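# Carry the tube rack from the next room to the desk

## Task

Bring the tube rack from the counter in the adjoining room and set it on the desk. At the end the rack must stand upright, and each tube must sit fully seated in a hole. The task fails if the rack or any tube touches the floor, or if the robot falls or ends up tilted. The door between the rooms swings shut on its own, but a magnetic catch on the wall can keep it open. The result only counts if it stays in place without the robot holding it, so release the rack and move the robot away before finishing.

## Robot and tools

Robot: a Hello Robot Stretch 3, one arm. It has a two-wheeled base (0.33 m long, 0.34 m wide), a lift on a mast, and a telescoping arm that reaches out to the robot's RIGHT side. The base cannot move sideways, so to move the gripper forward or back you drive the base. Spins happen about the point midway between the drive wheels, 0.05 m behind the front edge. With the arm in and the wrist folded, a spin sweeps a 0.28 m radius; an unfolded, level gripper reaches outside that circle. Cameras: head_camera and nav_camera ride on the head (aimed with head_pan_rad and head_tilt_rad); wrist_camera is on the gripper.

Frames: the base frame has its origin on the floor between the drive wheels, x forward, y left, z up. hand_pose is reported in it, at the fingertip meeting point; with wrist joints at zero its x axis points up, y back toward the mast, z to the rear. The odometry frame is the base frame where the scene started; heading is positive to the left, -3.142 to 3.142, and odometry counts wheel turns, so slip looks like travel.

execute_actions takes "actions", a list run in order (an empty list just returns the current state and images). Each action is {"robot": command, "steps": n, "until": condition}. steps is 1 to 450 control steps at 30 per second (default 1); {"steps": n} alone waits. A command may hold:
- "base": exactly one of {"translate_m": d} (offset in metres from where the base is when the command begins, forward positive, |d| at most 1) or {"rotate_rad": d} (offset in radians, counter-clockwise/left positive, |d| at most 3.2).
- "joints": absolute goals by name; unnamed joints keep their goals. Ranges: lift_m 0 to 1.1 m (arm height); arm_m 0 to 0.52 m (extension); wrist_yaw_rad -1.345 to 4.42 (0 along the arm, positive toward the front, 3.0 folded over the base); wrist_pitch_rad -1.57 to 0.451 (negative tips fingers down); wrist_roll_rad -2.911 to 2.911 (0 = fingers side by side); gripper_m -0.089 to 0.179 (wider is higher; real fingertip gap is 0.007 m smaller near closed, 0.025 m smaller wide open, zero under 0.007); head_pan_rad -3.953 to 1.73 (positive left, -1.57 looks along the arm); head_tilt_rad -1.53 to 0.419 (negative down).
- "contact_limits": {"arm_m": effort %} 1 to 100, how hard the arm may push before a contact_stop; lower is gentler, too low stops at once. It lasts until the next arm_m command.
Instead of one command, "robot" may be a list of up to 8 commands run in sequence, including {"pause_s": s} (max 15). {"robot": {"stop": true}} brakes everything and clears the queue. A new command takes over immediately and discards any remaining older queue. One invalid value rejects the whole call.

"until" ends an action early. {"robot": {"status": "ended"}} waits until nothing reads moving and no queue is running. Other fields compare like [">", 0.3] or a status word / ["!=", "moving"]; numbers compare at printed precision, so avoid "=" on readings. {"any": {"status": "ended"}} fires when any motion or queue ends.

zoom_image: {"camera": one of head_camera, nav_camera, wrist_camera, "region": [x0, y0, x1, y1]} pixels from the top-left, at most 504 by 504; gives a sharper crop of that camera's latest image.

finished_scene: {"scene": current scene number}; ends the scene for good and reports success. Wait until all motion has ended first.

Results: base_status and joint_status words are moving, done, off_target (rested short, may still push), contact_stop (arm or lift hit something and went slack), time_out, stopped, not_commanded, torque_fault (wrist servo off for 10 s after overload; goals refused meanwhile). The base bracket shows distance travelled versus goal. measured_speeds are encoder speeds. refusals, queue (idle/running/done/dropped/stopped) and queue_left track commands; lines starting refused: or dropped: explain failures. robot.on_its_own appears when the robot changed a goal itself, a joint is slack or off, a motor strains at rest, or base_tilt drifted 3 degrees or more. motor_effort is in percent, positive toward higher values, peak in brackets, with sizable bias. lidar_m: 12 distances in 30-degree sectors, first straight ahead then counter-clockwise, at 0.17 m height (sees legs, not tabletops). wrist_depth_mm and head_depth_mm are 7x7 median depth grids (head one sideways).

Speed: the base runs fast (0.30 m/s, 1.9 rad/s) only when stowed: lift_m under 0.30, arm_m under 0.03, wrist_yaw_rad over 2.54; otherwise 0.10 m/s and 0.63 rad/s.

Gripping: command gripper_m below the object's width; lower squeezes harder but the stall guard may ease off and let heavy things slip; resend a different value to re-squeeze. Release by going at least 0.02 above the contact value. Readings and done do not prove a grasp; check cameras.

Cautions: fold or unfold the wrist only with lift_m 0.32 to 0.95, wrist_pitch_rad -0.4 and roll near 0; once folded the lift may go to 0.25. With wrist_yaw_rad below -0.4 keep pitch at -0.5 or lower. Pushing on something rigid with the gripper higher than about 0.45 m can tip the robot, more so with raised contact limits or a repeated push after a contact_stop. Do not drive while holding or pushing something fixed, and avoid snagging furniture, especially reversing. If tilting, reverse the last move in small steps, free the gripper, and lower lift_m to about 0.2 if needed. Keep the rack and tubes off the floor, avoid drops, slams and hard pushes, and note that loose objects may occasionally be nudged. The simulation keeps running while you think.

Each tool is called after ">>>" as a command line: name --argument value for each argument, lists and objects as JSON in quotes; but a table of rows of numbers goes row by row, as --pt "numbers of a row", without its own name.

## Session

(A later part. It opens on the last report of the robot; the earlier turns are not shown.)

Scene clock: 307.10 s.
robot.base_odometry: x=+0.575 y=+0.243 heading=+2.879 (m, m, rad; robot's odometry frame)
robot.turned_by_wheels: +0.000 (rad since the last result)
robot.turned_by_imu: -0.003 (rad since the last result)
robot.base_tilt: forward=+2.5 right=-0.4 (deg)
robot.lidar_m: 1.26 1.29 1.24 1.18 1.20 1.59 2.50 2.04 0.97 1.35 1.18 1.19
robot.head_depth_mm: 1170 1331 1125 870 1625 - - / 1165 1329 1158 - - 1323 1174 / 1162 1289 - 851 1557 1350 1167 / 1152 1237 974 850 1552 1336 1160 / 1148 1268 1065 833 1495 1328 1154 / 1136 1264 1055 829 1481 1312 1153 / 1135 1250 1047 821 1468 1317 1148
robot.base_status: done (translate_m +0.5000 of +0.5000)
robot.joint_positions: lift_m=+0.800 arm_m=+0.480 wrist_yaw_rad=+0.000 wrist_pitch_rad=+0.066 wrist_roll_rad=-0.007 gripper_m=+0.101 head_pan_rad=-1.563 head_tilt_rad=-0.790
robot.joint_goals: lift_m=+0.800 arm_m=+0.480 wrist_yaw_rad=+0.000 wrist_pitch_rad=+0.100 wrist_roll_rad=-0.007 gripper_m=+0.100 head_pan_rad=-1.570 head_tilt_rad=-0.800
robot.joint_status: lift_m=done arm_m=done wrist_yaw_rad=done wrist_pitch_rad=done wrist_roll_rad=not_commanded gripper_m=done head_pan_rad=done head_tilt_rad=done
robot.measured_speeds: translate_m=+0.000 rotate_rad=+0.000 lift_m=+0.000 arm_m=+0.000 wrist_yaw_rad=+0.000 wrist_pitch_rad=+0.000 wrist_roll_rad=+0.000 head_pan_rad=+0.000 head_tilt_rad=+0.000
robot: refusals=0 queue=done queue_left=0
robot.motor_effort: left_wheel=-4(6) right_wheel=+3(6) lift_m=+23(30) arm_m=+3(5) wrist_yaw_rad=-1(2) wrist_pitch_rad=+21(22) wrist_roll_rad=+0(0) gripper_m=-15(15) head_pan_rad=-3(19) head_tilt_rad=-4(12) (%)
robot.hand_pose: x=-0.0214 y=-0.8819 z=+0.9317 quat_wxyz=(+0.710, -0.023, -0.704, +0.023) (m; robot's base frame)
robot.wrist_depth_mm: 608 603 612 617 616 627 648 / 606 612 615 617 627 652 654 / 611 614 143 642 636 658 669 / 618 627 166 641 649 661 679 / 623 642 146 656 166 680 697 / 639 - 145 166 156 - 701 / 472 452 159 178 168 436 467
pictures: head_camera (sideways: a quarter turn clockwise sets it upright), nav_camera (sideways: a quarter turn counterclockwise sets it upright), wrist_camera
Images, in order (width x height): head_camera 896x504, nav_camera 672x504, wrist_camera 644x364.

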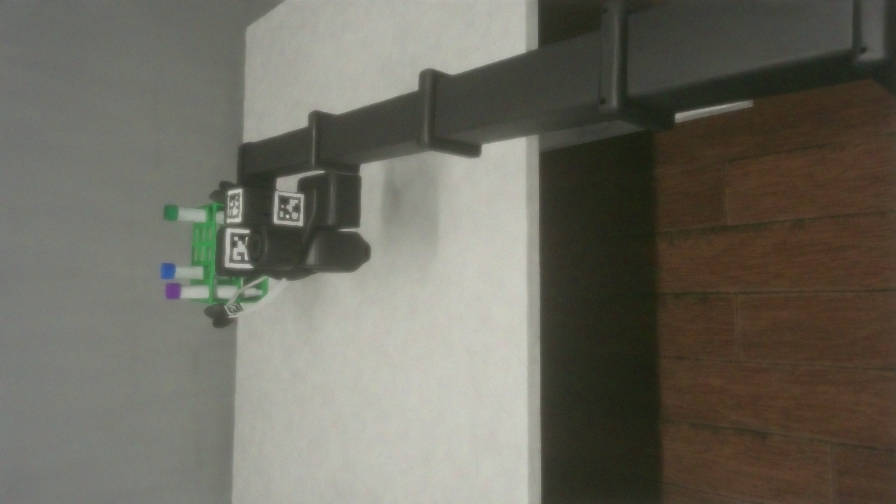

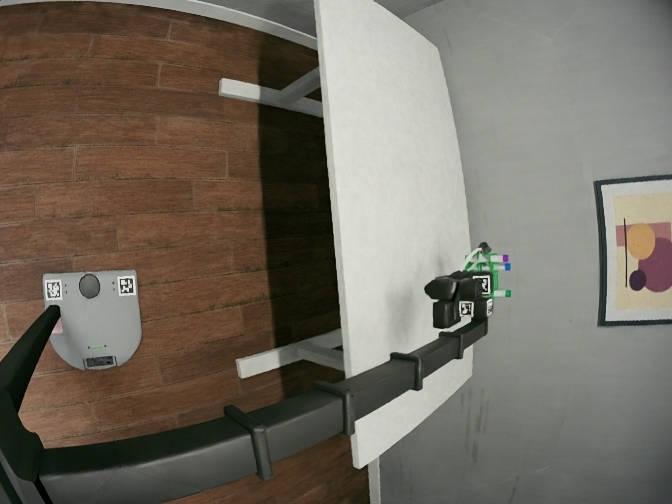

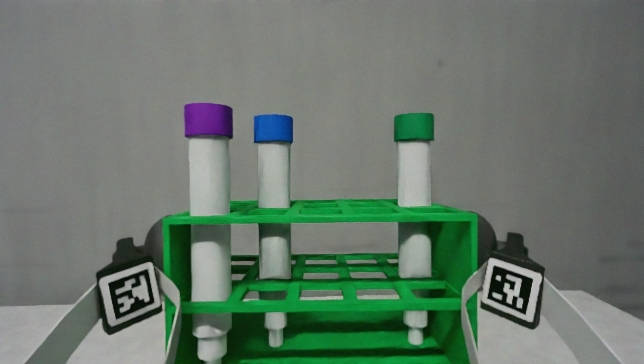

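>>> execute_actions --actions '[{"robot":[{"joints":{"arm_m":0.43}},{"joints":{"lift_m":0.69}}],"steps":450,"until":{"robot":{"status":"ended"}}}]'

>>> zoom_image --camera "head_camera" --region '[150,130,450,380]'

Scene clock: 313.50 s.
robot.base_odometry: x=+0.575 y=+0.243 heading=+2.879 (m, m, rad; robot's odometry frame)
robot.turned_by_wheels: +0.000 (rad since the last result)
robot.turned_by_imu: -0.002 (rad since the last result)
robot.base_tilt: forward=+2.5 right=-0.6 (deg)
robot.lidar_m: 1.26 1.29 1.24 1.18 1.20 1.58 2.51 2.03 0.96 1.35 1.18 1.19
robot.head_depth_mm: 1169 1331 1123 869 1587 1372 1196 / 1170 1331 1112 863 1493 - - / 1158 1307 1132 - 1545 1348 1163 / 1145 1298 905 794 1531 1340 1161 / 1143 1276 1035 838 1487 1338 1158 / 1132 1260 1058 827 1475 1330 1152 / 1129 1256 1045 819 1472 1319 1137
robot.base_status: done (translate_m +0.5000 of +0.5000)
robot.joint_positions: lift_m=+0.690 arm_m=+0.430 wrist_yaw_rad=+0.000 wrist_pitch_rad=+0.066 wrist_roll_rad=-0.007 gripper_m=+0.101 head_pan_rad=-1.563 head_tilt_rad=-0.790
robot.joint_goals: lift_m=+0.690 arm_m=+0.430 wrist_yaw_rad=+0.000 wrist_pitch_rad=+0.100 wrist_roll_rad=-0.007 gripper_m=+0.100 head_pan_rad=-1.570 head_tilt_rad=-0.800
robot.joint_status: lift_m=done arm_m=done wrist_yaw_rad=done wrist_pitch_rad=done wrist_roll_rad=not_commanded gripper_m=done head_pan_rad=done head_tilt_rad=done
robot.measured_speeds: translate_m=+0.000 rotate_rad=+0.000 lift_m=+0.000 arm_m=+0.000 wrist_yaw_rad=+0.000 wrist_pitch_rad=+0.000 wrist_roll_rad=+0.000 head_pan_rad=+0.000 head_tilt_rad=+0.000
robot: refusals=0 queue=done queue_left=0
robot.motor_effort: left_wheel=-4(4) right_wheel=+2(2) lift_m=+22(22) arm_m=-2(0) wrist_yaw_rad=+0(0) wrist_pitch_rad=+21(21) wrist_roll_rad=+0(0) gripper_m=-15(15) head_pan_rad=-2(3) head_tilt_rad=-3(4) (%)
robot.hand_pose: x=-0.0214 y=-0.8325 z=+0.8217 quat_wxyz=(+0.710, -0.023, -0.704, +0.023) (m; robot's base frame)
robot.wrist_depth_mm: 644 639 659 672 689 698 711 / 645 663 671 680 694 686 713 / 655 671 143 690 699 694 709 / 668 681 165 703 689 713 731 / 663 687 147 550 165 611 730 / 392 - 146 167 157 - 373 / 278 261 159 179 167 255 268
pictures: head_camera (sideways: a quarter turn clockwise sets it upright), nav_camera (sideways: a quarter turn counterclockwise sets it upright), wrist_camera
Images, in order (width x height): head_camera 896x504, nav_camera 672x504, wrist_camera 644x364.

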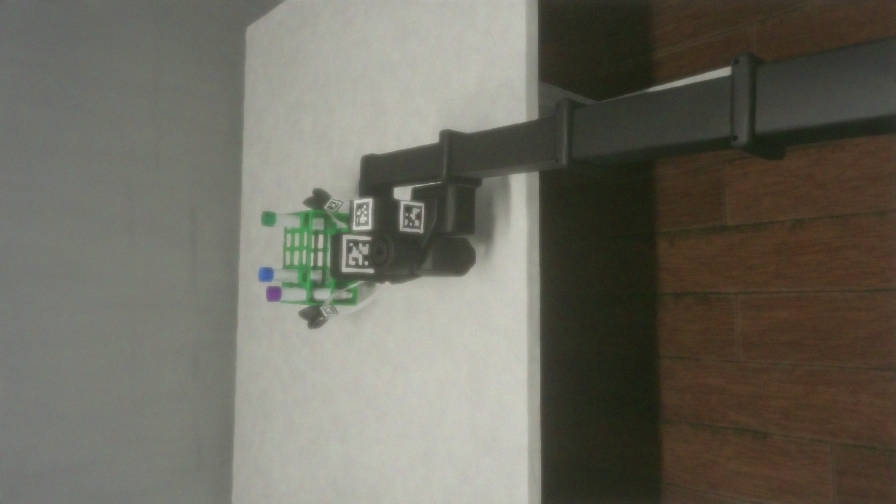

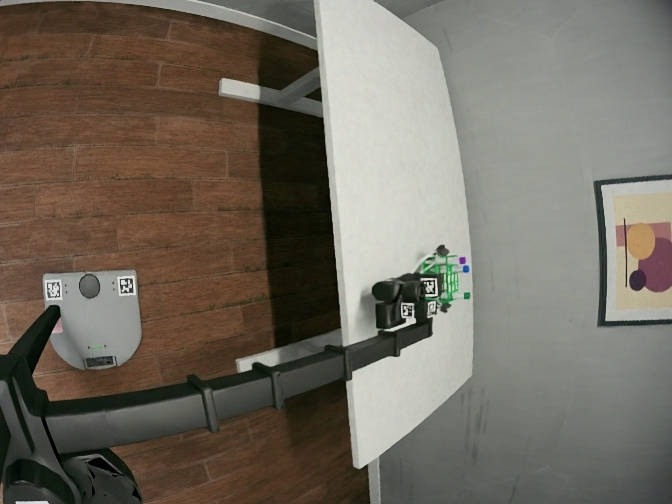

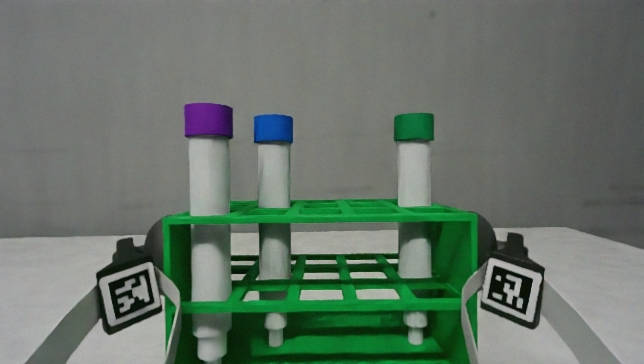

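Region (150, 130, 450, 380) of head_camera's 896x504 image, scaled by 1.680, with more detail than that image has.

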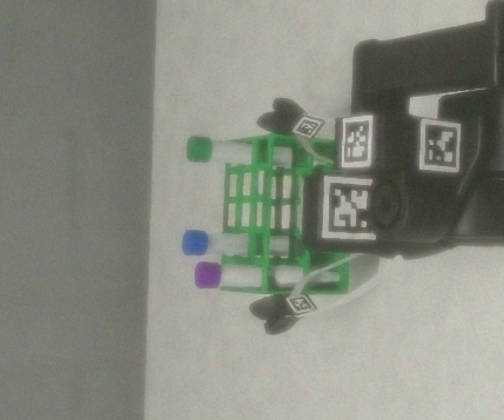

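>>> execute_actions --actions '[{"robot":[{"joints":{"lift_m":0.662}}],"steps":450,"until":{"robot":{"status":"ended"}}}]'

Scene clock: 317.03 s.
robot.base_odometry: x=+0.575 y=+0.243 heading=+2.879 (m, m, rad; robot's odometry frame)
robot.turned_by_wheels: +0.000 (rad since the last result)
robot.turned_by_imu: -0.001 (rad since the last result)
robot.base_tilt: forward=+2.4 right=-0.5 (deg)
robot.lidar_m: 1.26 1.29 1.24 1.17 1.20 1.58 2.51 2.04 0.96 1.35 1.18 1.19
robot.head_depth_mm: 1168 1331 1121 867 1596 1365 1189 / 1164 1319 1112 863 1457 1353 - / 1155 1306 1097 - 1540 1350 1168 / 1152 1286 940 773 1546 1338 1164 / 1144 1273 1074 839 1484 1332 1160 / 1136 1254 1061 831 1477 1337 1147 / 1122 1249 1040 822 1479 1322 1144
robot.base_status: done (translate_m +0.5000 of +0.5000)
robot.joint_positions: lift_m=+0.662 arm_m=+0.430 wrist_yaw_rad=+0.000 wrist_pitch_rad=+0.066 wrist_roll_rad=-0.007 gripper_m=+0.101 head_pan_rad=-1.563 head_tilt_rad=-0.790
robot.joint_goals: lift_m=+0.662 arm_m=+0.430 wrist_yaw_rad=+0.000 wrist_pitch_rad=+0.100 wrist_roll_rad=-0.007 gripper_m=+0.100 head_pan_rad=-1.570 head_tilt_rad=-0.800
robot.joint_status: lift_m=done arm_m=done wrist_yaw_rad=done wrist_pitch_rad=done wrist_roll_rad=not_commanded gripper_m=done head_pan_rad=done head_tilt_rad=done
robot.measured_speeds: translate_m=+0.000 rotate_rad=+0.000 lift_m=+0.000 arm_m=+0.000 wrist_yaw_rad=+0.000 wrist_pitch_rad=+0.000 wrist_roll_rad=+0.000 head_pan_rad=+0.000 head_tilt_rad=+0.000
robot: refusals=0 queue=done queue_left=0
robot.motor_effort: left_wheel=-4(4) right_wheel=+2(3) lift_m=+23(22) arm_m=-2(2) wrist_yaw_rad=-1(1) wrist_pitch_rad=+21(20) wrist_roll_rad=+0(0) gripper_m=-14(15) head_pan_rad=-3(2) head_tilt_rad=-3(3) (%)
robot.hand_pose: x=-0.0214 y=-0.8325 z=+0.7937 quat_wxyz=(+0.710, -0.023, -0.704, +0.023) (m; robot's base frame)
robot.wrist_depth_mm: 642 649 657 668 681 684 708 / 659 657 666 676 691 700 704 / 672 673 144 691 682 729 727 / 675 697 166 688 705 723 729 / 542 527 146 456 166 502 501 / 319 - 146 166 157 - 307 / 228 215 159 179 168 208 222
pictures: head_camera (sideways: a quarter turn clockwise sets it upright), nav_camera (sideways: a quarter turn counterclockwise sets it upright), wrist_camera
Images, in order (width x height): head_camera 896x504, nav_camera 672x504, wrist_camera 644x364.

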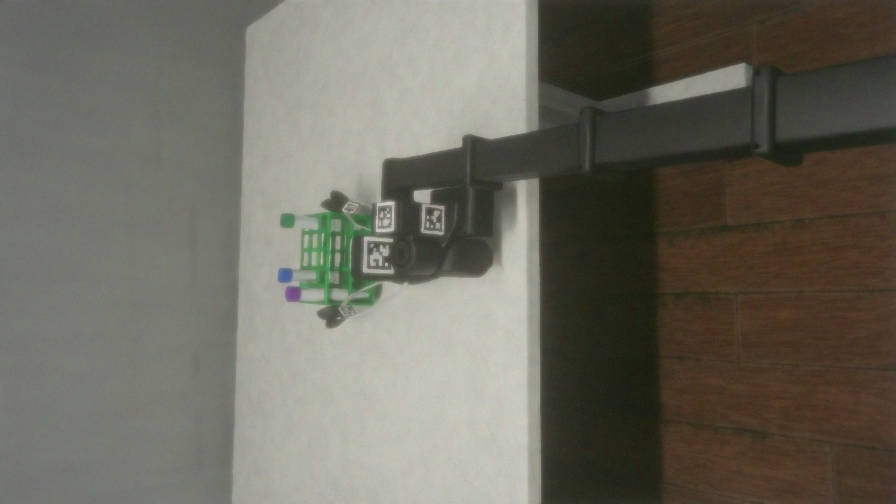

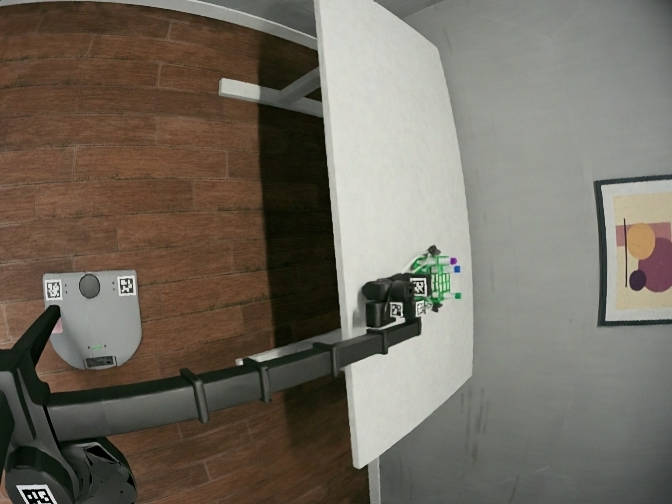

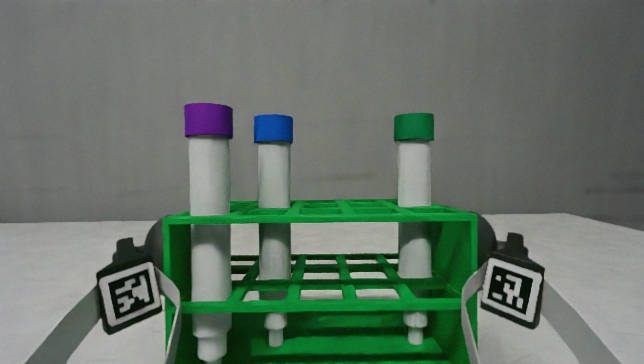

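>>> execute_actions --actions '[{"robot":[{"joints":{"wrist_pitch_rad":-0.02}}],"steps":450,"until":{"robot":{"status":"ended"}}}]'

Scene clock: 319.43 s.
robot.base_odometry: x=+0.575 y=+0.243 heading=+2.879 (m, m, rad; robot's odometry frame)
robot.turned_by_wheels: +0.000 (rad since the last result)
robot.turned_by_imu: -0.001 (rad since the last result)
robot.base_tilt: forward=+2.5 right=-0.5 (deg)
robot.lidar_m: 1.26 1.29 1.24 1.18 1.21 1.59 2.50 2.03 0.96 1.35 1.18 1.19
robot.head_depth_mm: 1177 1339 1127 869 1585 1371 1186 / 1167 1313 1110 860 1461 1356 - / 1159 1312 1104 - 1547 1362 1168 / 1146 1292 1021 776 1540 1333 1170 / 1143 1280 1076 839 1486 1332 1156 / 1141 1265 1057 833 1489 1314 1149 / 1125 1249 1042 818 1473 1312 1145
robot.base_status: done (translate_m +0.5000 of +0.5000)
robot.joint_positions: lift_m=+0.662 arm_m=+0.430 wrist_yaw_rad=+0.000 wrist_pitch_rad=-0.037 wrist_roll_rad=-0.007 gripper_m=+0.101 head_pan_rad=-1.563 head_tilt_rad=-0.790
robot.joint_goals: lift_m=+0.662 arm_m=+0.430 wrist_yaw_rad=+0.000 wrist_pitch_rad=-0.020 wrist_roll_rad=-0.007 gripper_m=+0.100 head_pan_rad=-1.570 head_tilt_rad=-0.800
robot.joint_status: lift_m=done arm_m=done wrist_yaw_rad=done wrist_pitch_rad=done wrist_roll_rad=not_commanded gripper_m=done head_pan_rad=done head_tilt_rad=done
robot.measured_speeds: translate_m=+0.000 rotate_rad=+0.000 lift_m=+0.000 arm_m=+0.000 wrist_yaw_rad=+0.000 wrist_pitch_rad=+0.000 wrist_roll_rad=+0.000 head_pan_rad=+0.000 head_tilt_rad=+0.000
robot: refusals=0 queue=done queue_left=0
robot.motor_effort: left_wheel=-5(4) right_wheel=+3(2) lift_m=+23(23) arm_m=-2(2) wrist_yaw_rad=+0(0) wrist_pitch_rad=+11(22) wrist_roll_rad=+0(0) gripper_m=-15(16) head_pan_rad=-3(3) head_tilt_rad=-3(3) (%)
robot.hand_pose: x=-0.0214 y=-0.8304 z=+0.7674 quat_wxyz=(+0.710, +0.013, -0.704, -0.013) (m; robot's base frame)
robot.wrist_depth_mm: 630 630 637 653 665 664 672 / 638 651 657 659 655 695 675 / 646 667 150 679 692 713 718 / 667 675 157 207 178 622 715 / 345 338 137 185 165 328 332 / 235 - 141 160 159 - 227 / 183 169 157 171 167 166 174
pictures: head_camera (sideways: a quarter turn clockwise sets it upright), nav_camera (sideways: a quarter turn counterclockwise sets it upright), wrist_camera
Images, in order (width x height): head_camera 896x504, nav_camera 672x504, wrist_camera 644x364.

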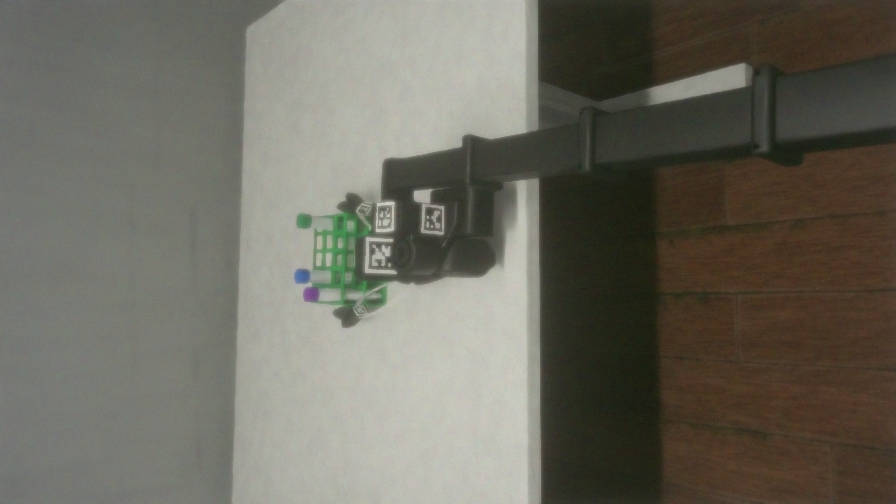

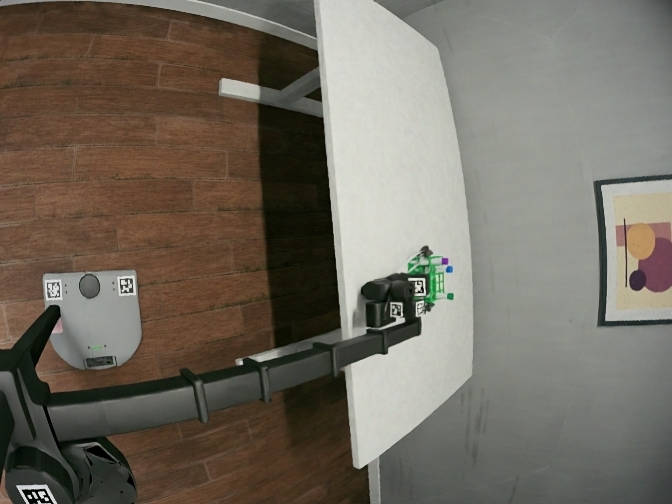

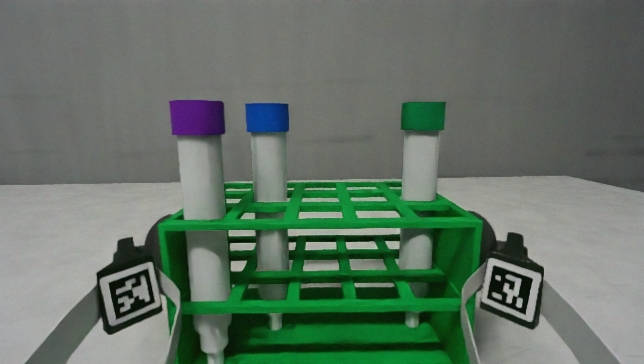

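>>> execute_actions --actions '[{"robot":[{"joints":{"wrist_pitch_rad":-0.07}},{"joints":{"gripper_m":0.179}},{"joints":{"arm_m":0.2}}],"steps":450,"until":{"robot":{"status":"ended"}}}]'

Scene clock: 325.67 s.
robot.base_odometry: x=+0.575 y=+0.243 heading=+2.879 (m, m, rad; robot's odometry frame)
robot.turned_by_wheels: +0.000 (rad since the last result)
robot.turned_by_imu: -0.002 (rad since the last result)
robot.base_tilt: forward=+2.4 right=-0.5 (deg)
robot.lidar_m: 1.26 1.29 1.24 1.17 1.21 1.58 2.51 2.04 0.97 1.35 1.18 1.19
robot.head_depth_mm: 1177 1340 1129 870 1570 1360 1184 / 1169 1320 1107 864 1456 1350 - / 1154 1309 1099 859 1221 1305 1173 / 1158 1292 964 849 - 1312 1161 / 1144 1273 1064 864 1485 1333 1158 / 1139 1253 1052 829 1480 1324 1148 / 1124 1253 1043 820 1478 1303 1134
robot.base_status: done (translate_m +0.5000 of +0.5000)
robot.joint_positions: lift_m=+0.662 arm_m=+0.200 wrist_yaw_rad=+0.000 wrist_pitch_rad=-0.089 wrist_roll_rad=-0.007 gripper_m=+0.179 head_pan_rad=-1.563 head_tilt_rad=-0.790
robot.joint_goals: lift_m=+0.662 arm_m=+0.200 wrist_yaw_rad=+0.000 wrist_pitch_rad=-0.070 wrist_roll_rad=-0.007 gripper_m=+0.179 head_pan_rad=-1.570 head_tilt_rad=-0.800
robot.joint_status: lift_m=done arm_m=done wrist_yaw_rad=done wrist_pitch_rad=done wrist_roll_rad=not_commanded gripper_m=done head_pan_rad=done head_tilt_rad=done
robot.measured_speeds: translate_m=+0.000 rotate_rad=+0.000 lift_m=+0.000 arm_m=+0.000 wrist_yaw_rad=+0.000 wrist_pitch_rad=+0.000 wrist_roll_rad=+0.000 head_pan_rad=+0.000 head_tilt_rad=+0.000
robot: refusals=0 queue=done queue_left=0
robot.motor_effort: left_wheel=-4(4) right_wheel=+2(3) lift_m=+23(23) arm_m=-2(4) wrist_yaw_rad=-1(1) wrist_pitch_rad=+11(15) wrist_roll_rad=+0(0) gripper_m=+1(83) head_pan_rad=-3(3) head_tilt_rad=-4(4) (%)
robot.hand_pose: x=-0.0214 y=-0.5984 z=+0.7542 quat_wxyz=(+0.709, +0.032, -0.704, -0.031) (m; robot's base frame)
robot.wrist_depth_mm: 818 834 855 864 876 880 887 / 858 861 877 891 938 899 922 / 885 878 900 437 919 941 973 / 488 484 472 400 458 456 453 / 292 289 285 283 280 293 276 / - 204 203 202 202 201 205 / 153 159 159 157 157 157 150
pictures: head_camera (sideways: a quarter turn clockwise sets it upright), nav_camera (sideways: a quarter turn counterclockwise sets it upright), wrist_camera
Images, in order (width x height): head_camera 896x504, nav_camera 672x504, wrist_camera 644x364.

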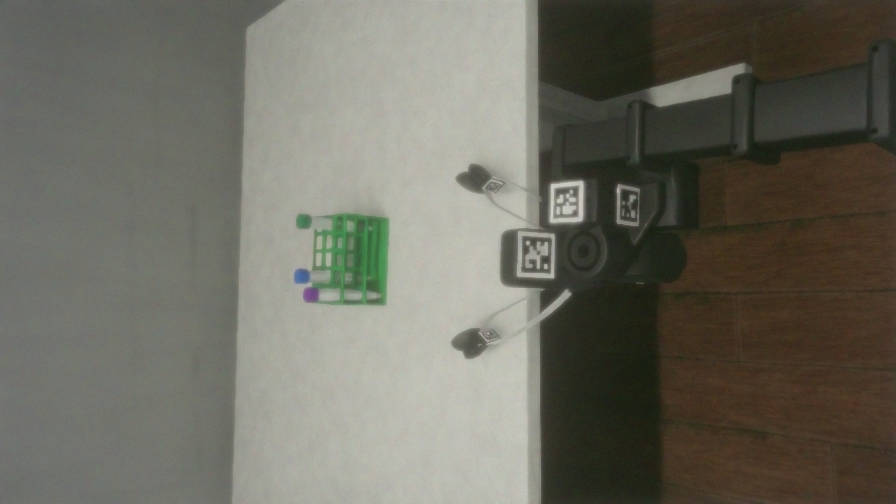

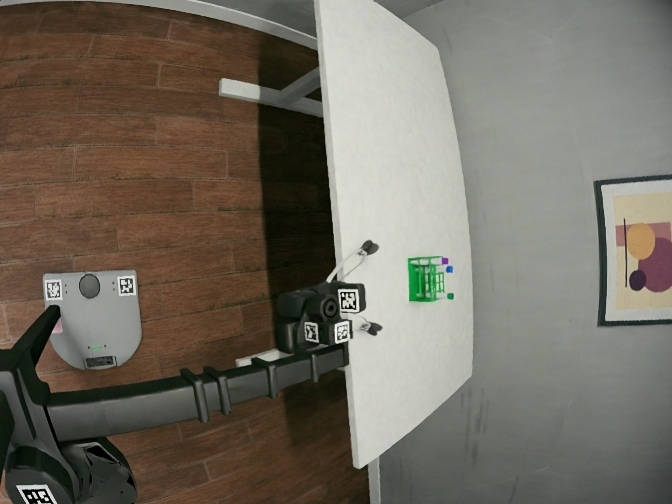

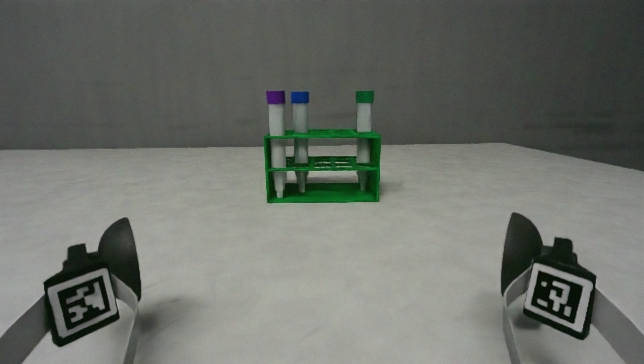

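>>> zoom_image --camera "wrist_camera" --region '[250,80,400,210]'

Region (250, 80, 400, 210) of wrist_camera's 644x364 image, scaled by 3.360; it fills the top 437 rows of this view, and the rest is white.

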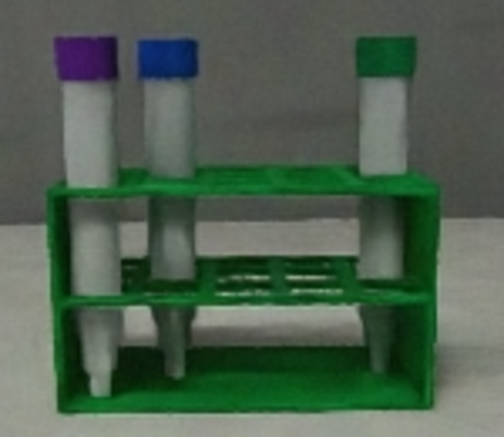

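>>> execute_actions --actions '[{"robot":{"joints":{"arm_m":0.0}},"steps":150,"until":{"robot":{"status":"ended"}}}]'

>>> finished_scene --scene 2

Scene clock: 332.67 s.
robot.base_odometry: x=+0.575 y=+0.243 heading=+2.879 (m, m, rad; robot's odometry frame)
robot.turned_by_wheels: +0.000 (rad since the last result)
robot.turned_by_imu: -0.001 (rad since the last result)
robot.base_tilt: forward=+2.4 right=-0.7 (deg)
robot.lidar_m: 1.26 1.29 1.24 1.18 1.20 1.58 2.50 2.03 0.97 1.35 1.18 1.18
robot.head_depth_mm: 1167 1328 1122 868 1578 1365 1189 / 1174 1310 1118 860 1481 1332 1230 / 1158 1307 1102 855 1551 1360 1224 / 1146 1298 958 847 1544 1389 - / 1140 1276 1068 836 1486 1332 1146 / 1138 1261 1062 831 1478 1308 1146 / 1126 1253 1048 820 1476 1313 1142
robot.base_status: done (translate_m +0.5000 of +0.5000)
robot.joint_positions: lift_m=+0.662 arm_m=+0.000 wrist_yaw_rad=+0.000 wrist_pitch_rad=-0.089 wrist_roll_rad=-0.007 gripper_m=+0.179 head_pan_rad=-1.563 head_tilt_rad=-0.790
robot.joint_goals: lift_m=+0.662 arm_m=+0.000 wrist_yaw_rad=+0.000 wrist_pitch_rad=-0.070 wrist_roll_rad=-0.007 gripper_m=+0.179 head_pan_rad=-1.570 head_tilt_rad=-0.800
robot.joint_status: lift_m=done arm_m=done wrist_yaw_rad=done wrist_pitch_rad=done wrist_roll_rad=not_commanded gripper_m=done head_pan_rad=done head_tilt_rad=done
robot.measured_speeds: translate_m=+0.000 rotate_rad=+0.000 lift_m=+0.000 arm_m=+0.000 wrist_yaw_rad=+0.000 wrist_pitch_rad=+0.000 wrist_roll_rad=+0.000 head_pan_rad=+0.000 head_tilt_rad=+0.000
robot: refusals=0 queue=done queue_left=0
robot.motor_effort: left_wheel=-4(4) right_wheel=+2(2) lift_m=+23(22) arm_m=-2(2) wrist_yaw_rad=+0(0) wrist_pitch_rad=+12(11) wrist_roll_rad=+0(0) gripper_m=+0(1) head_pan_rad=-3(3) head_tilt_rad=-4(4) (%)
robot.hand_pose: x=-0.0214 y=-0.3984 z=+0.7542 quat_wxyz=(+0.709, +0.032, -0.704, -0.031) (m; robot's base frame)
robot.wrist_depth_mm: 996 - - - - - - / - - - - - - - / - - - 787 - - - / 490 497 478 474 465 469 462 / 308 314 312 313 319 335 332 / - - - - - 754 - / - - - - - - -
pictures: head_camera (sideways: a quarter turn clockwise sets it upright), nav_camera (sideways: a quarter turn counterclockwise sets it upright), wrist_camera
Images, in order (width x height): head_camera 896x504, nav_camera 672x504, wrist_camera 644x364.

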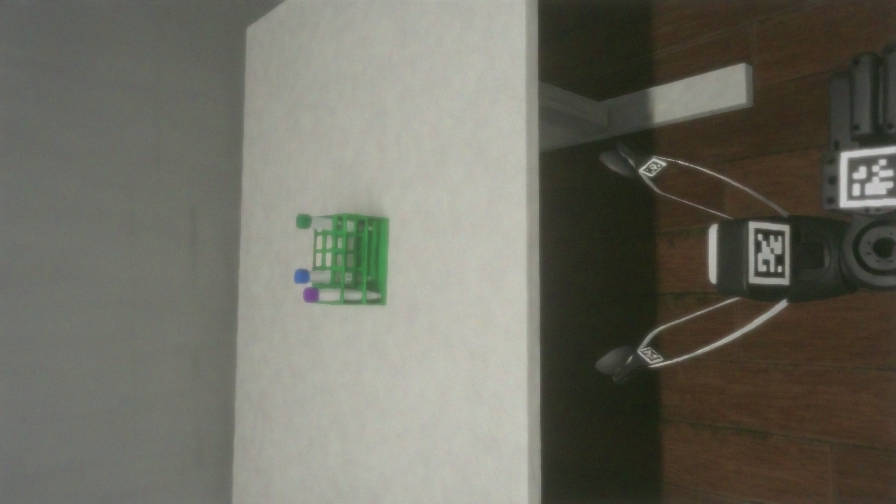

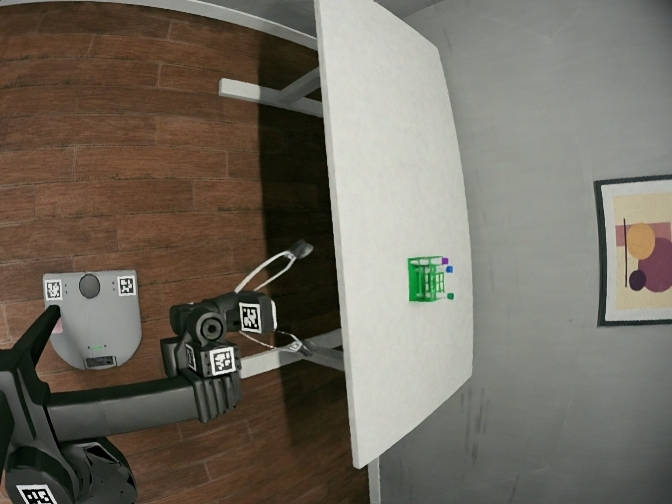

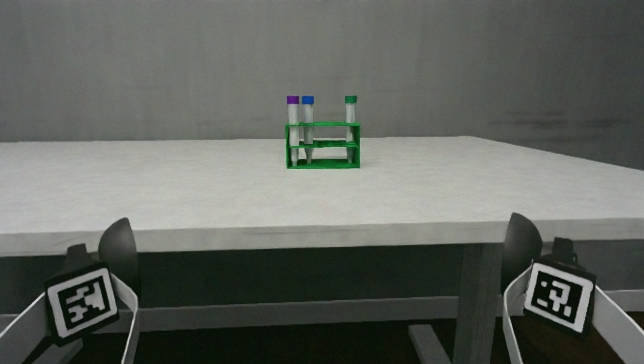

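The scene is finished: the task was done.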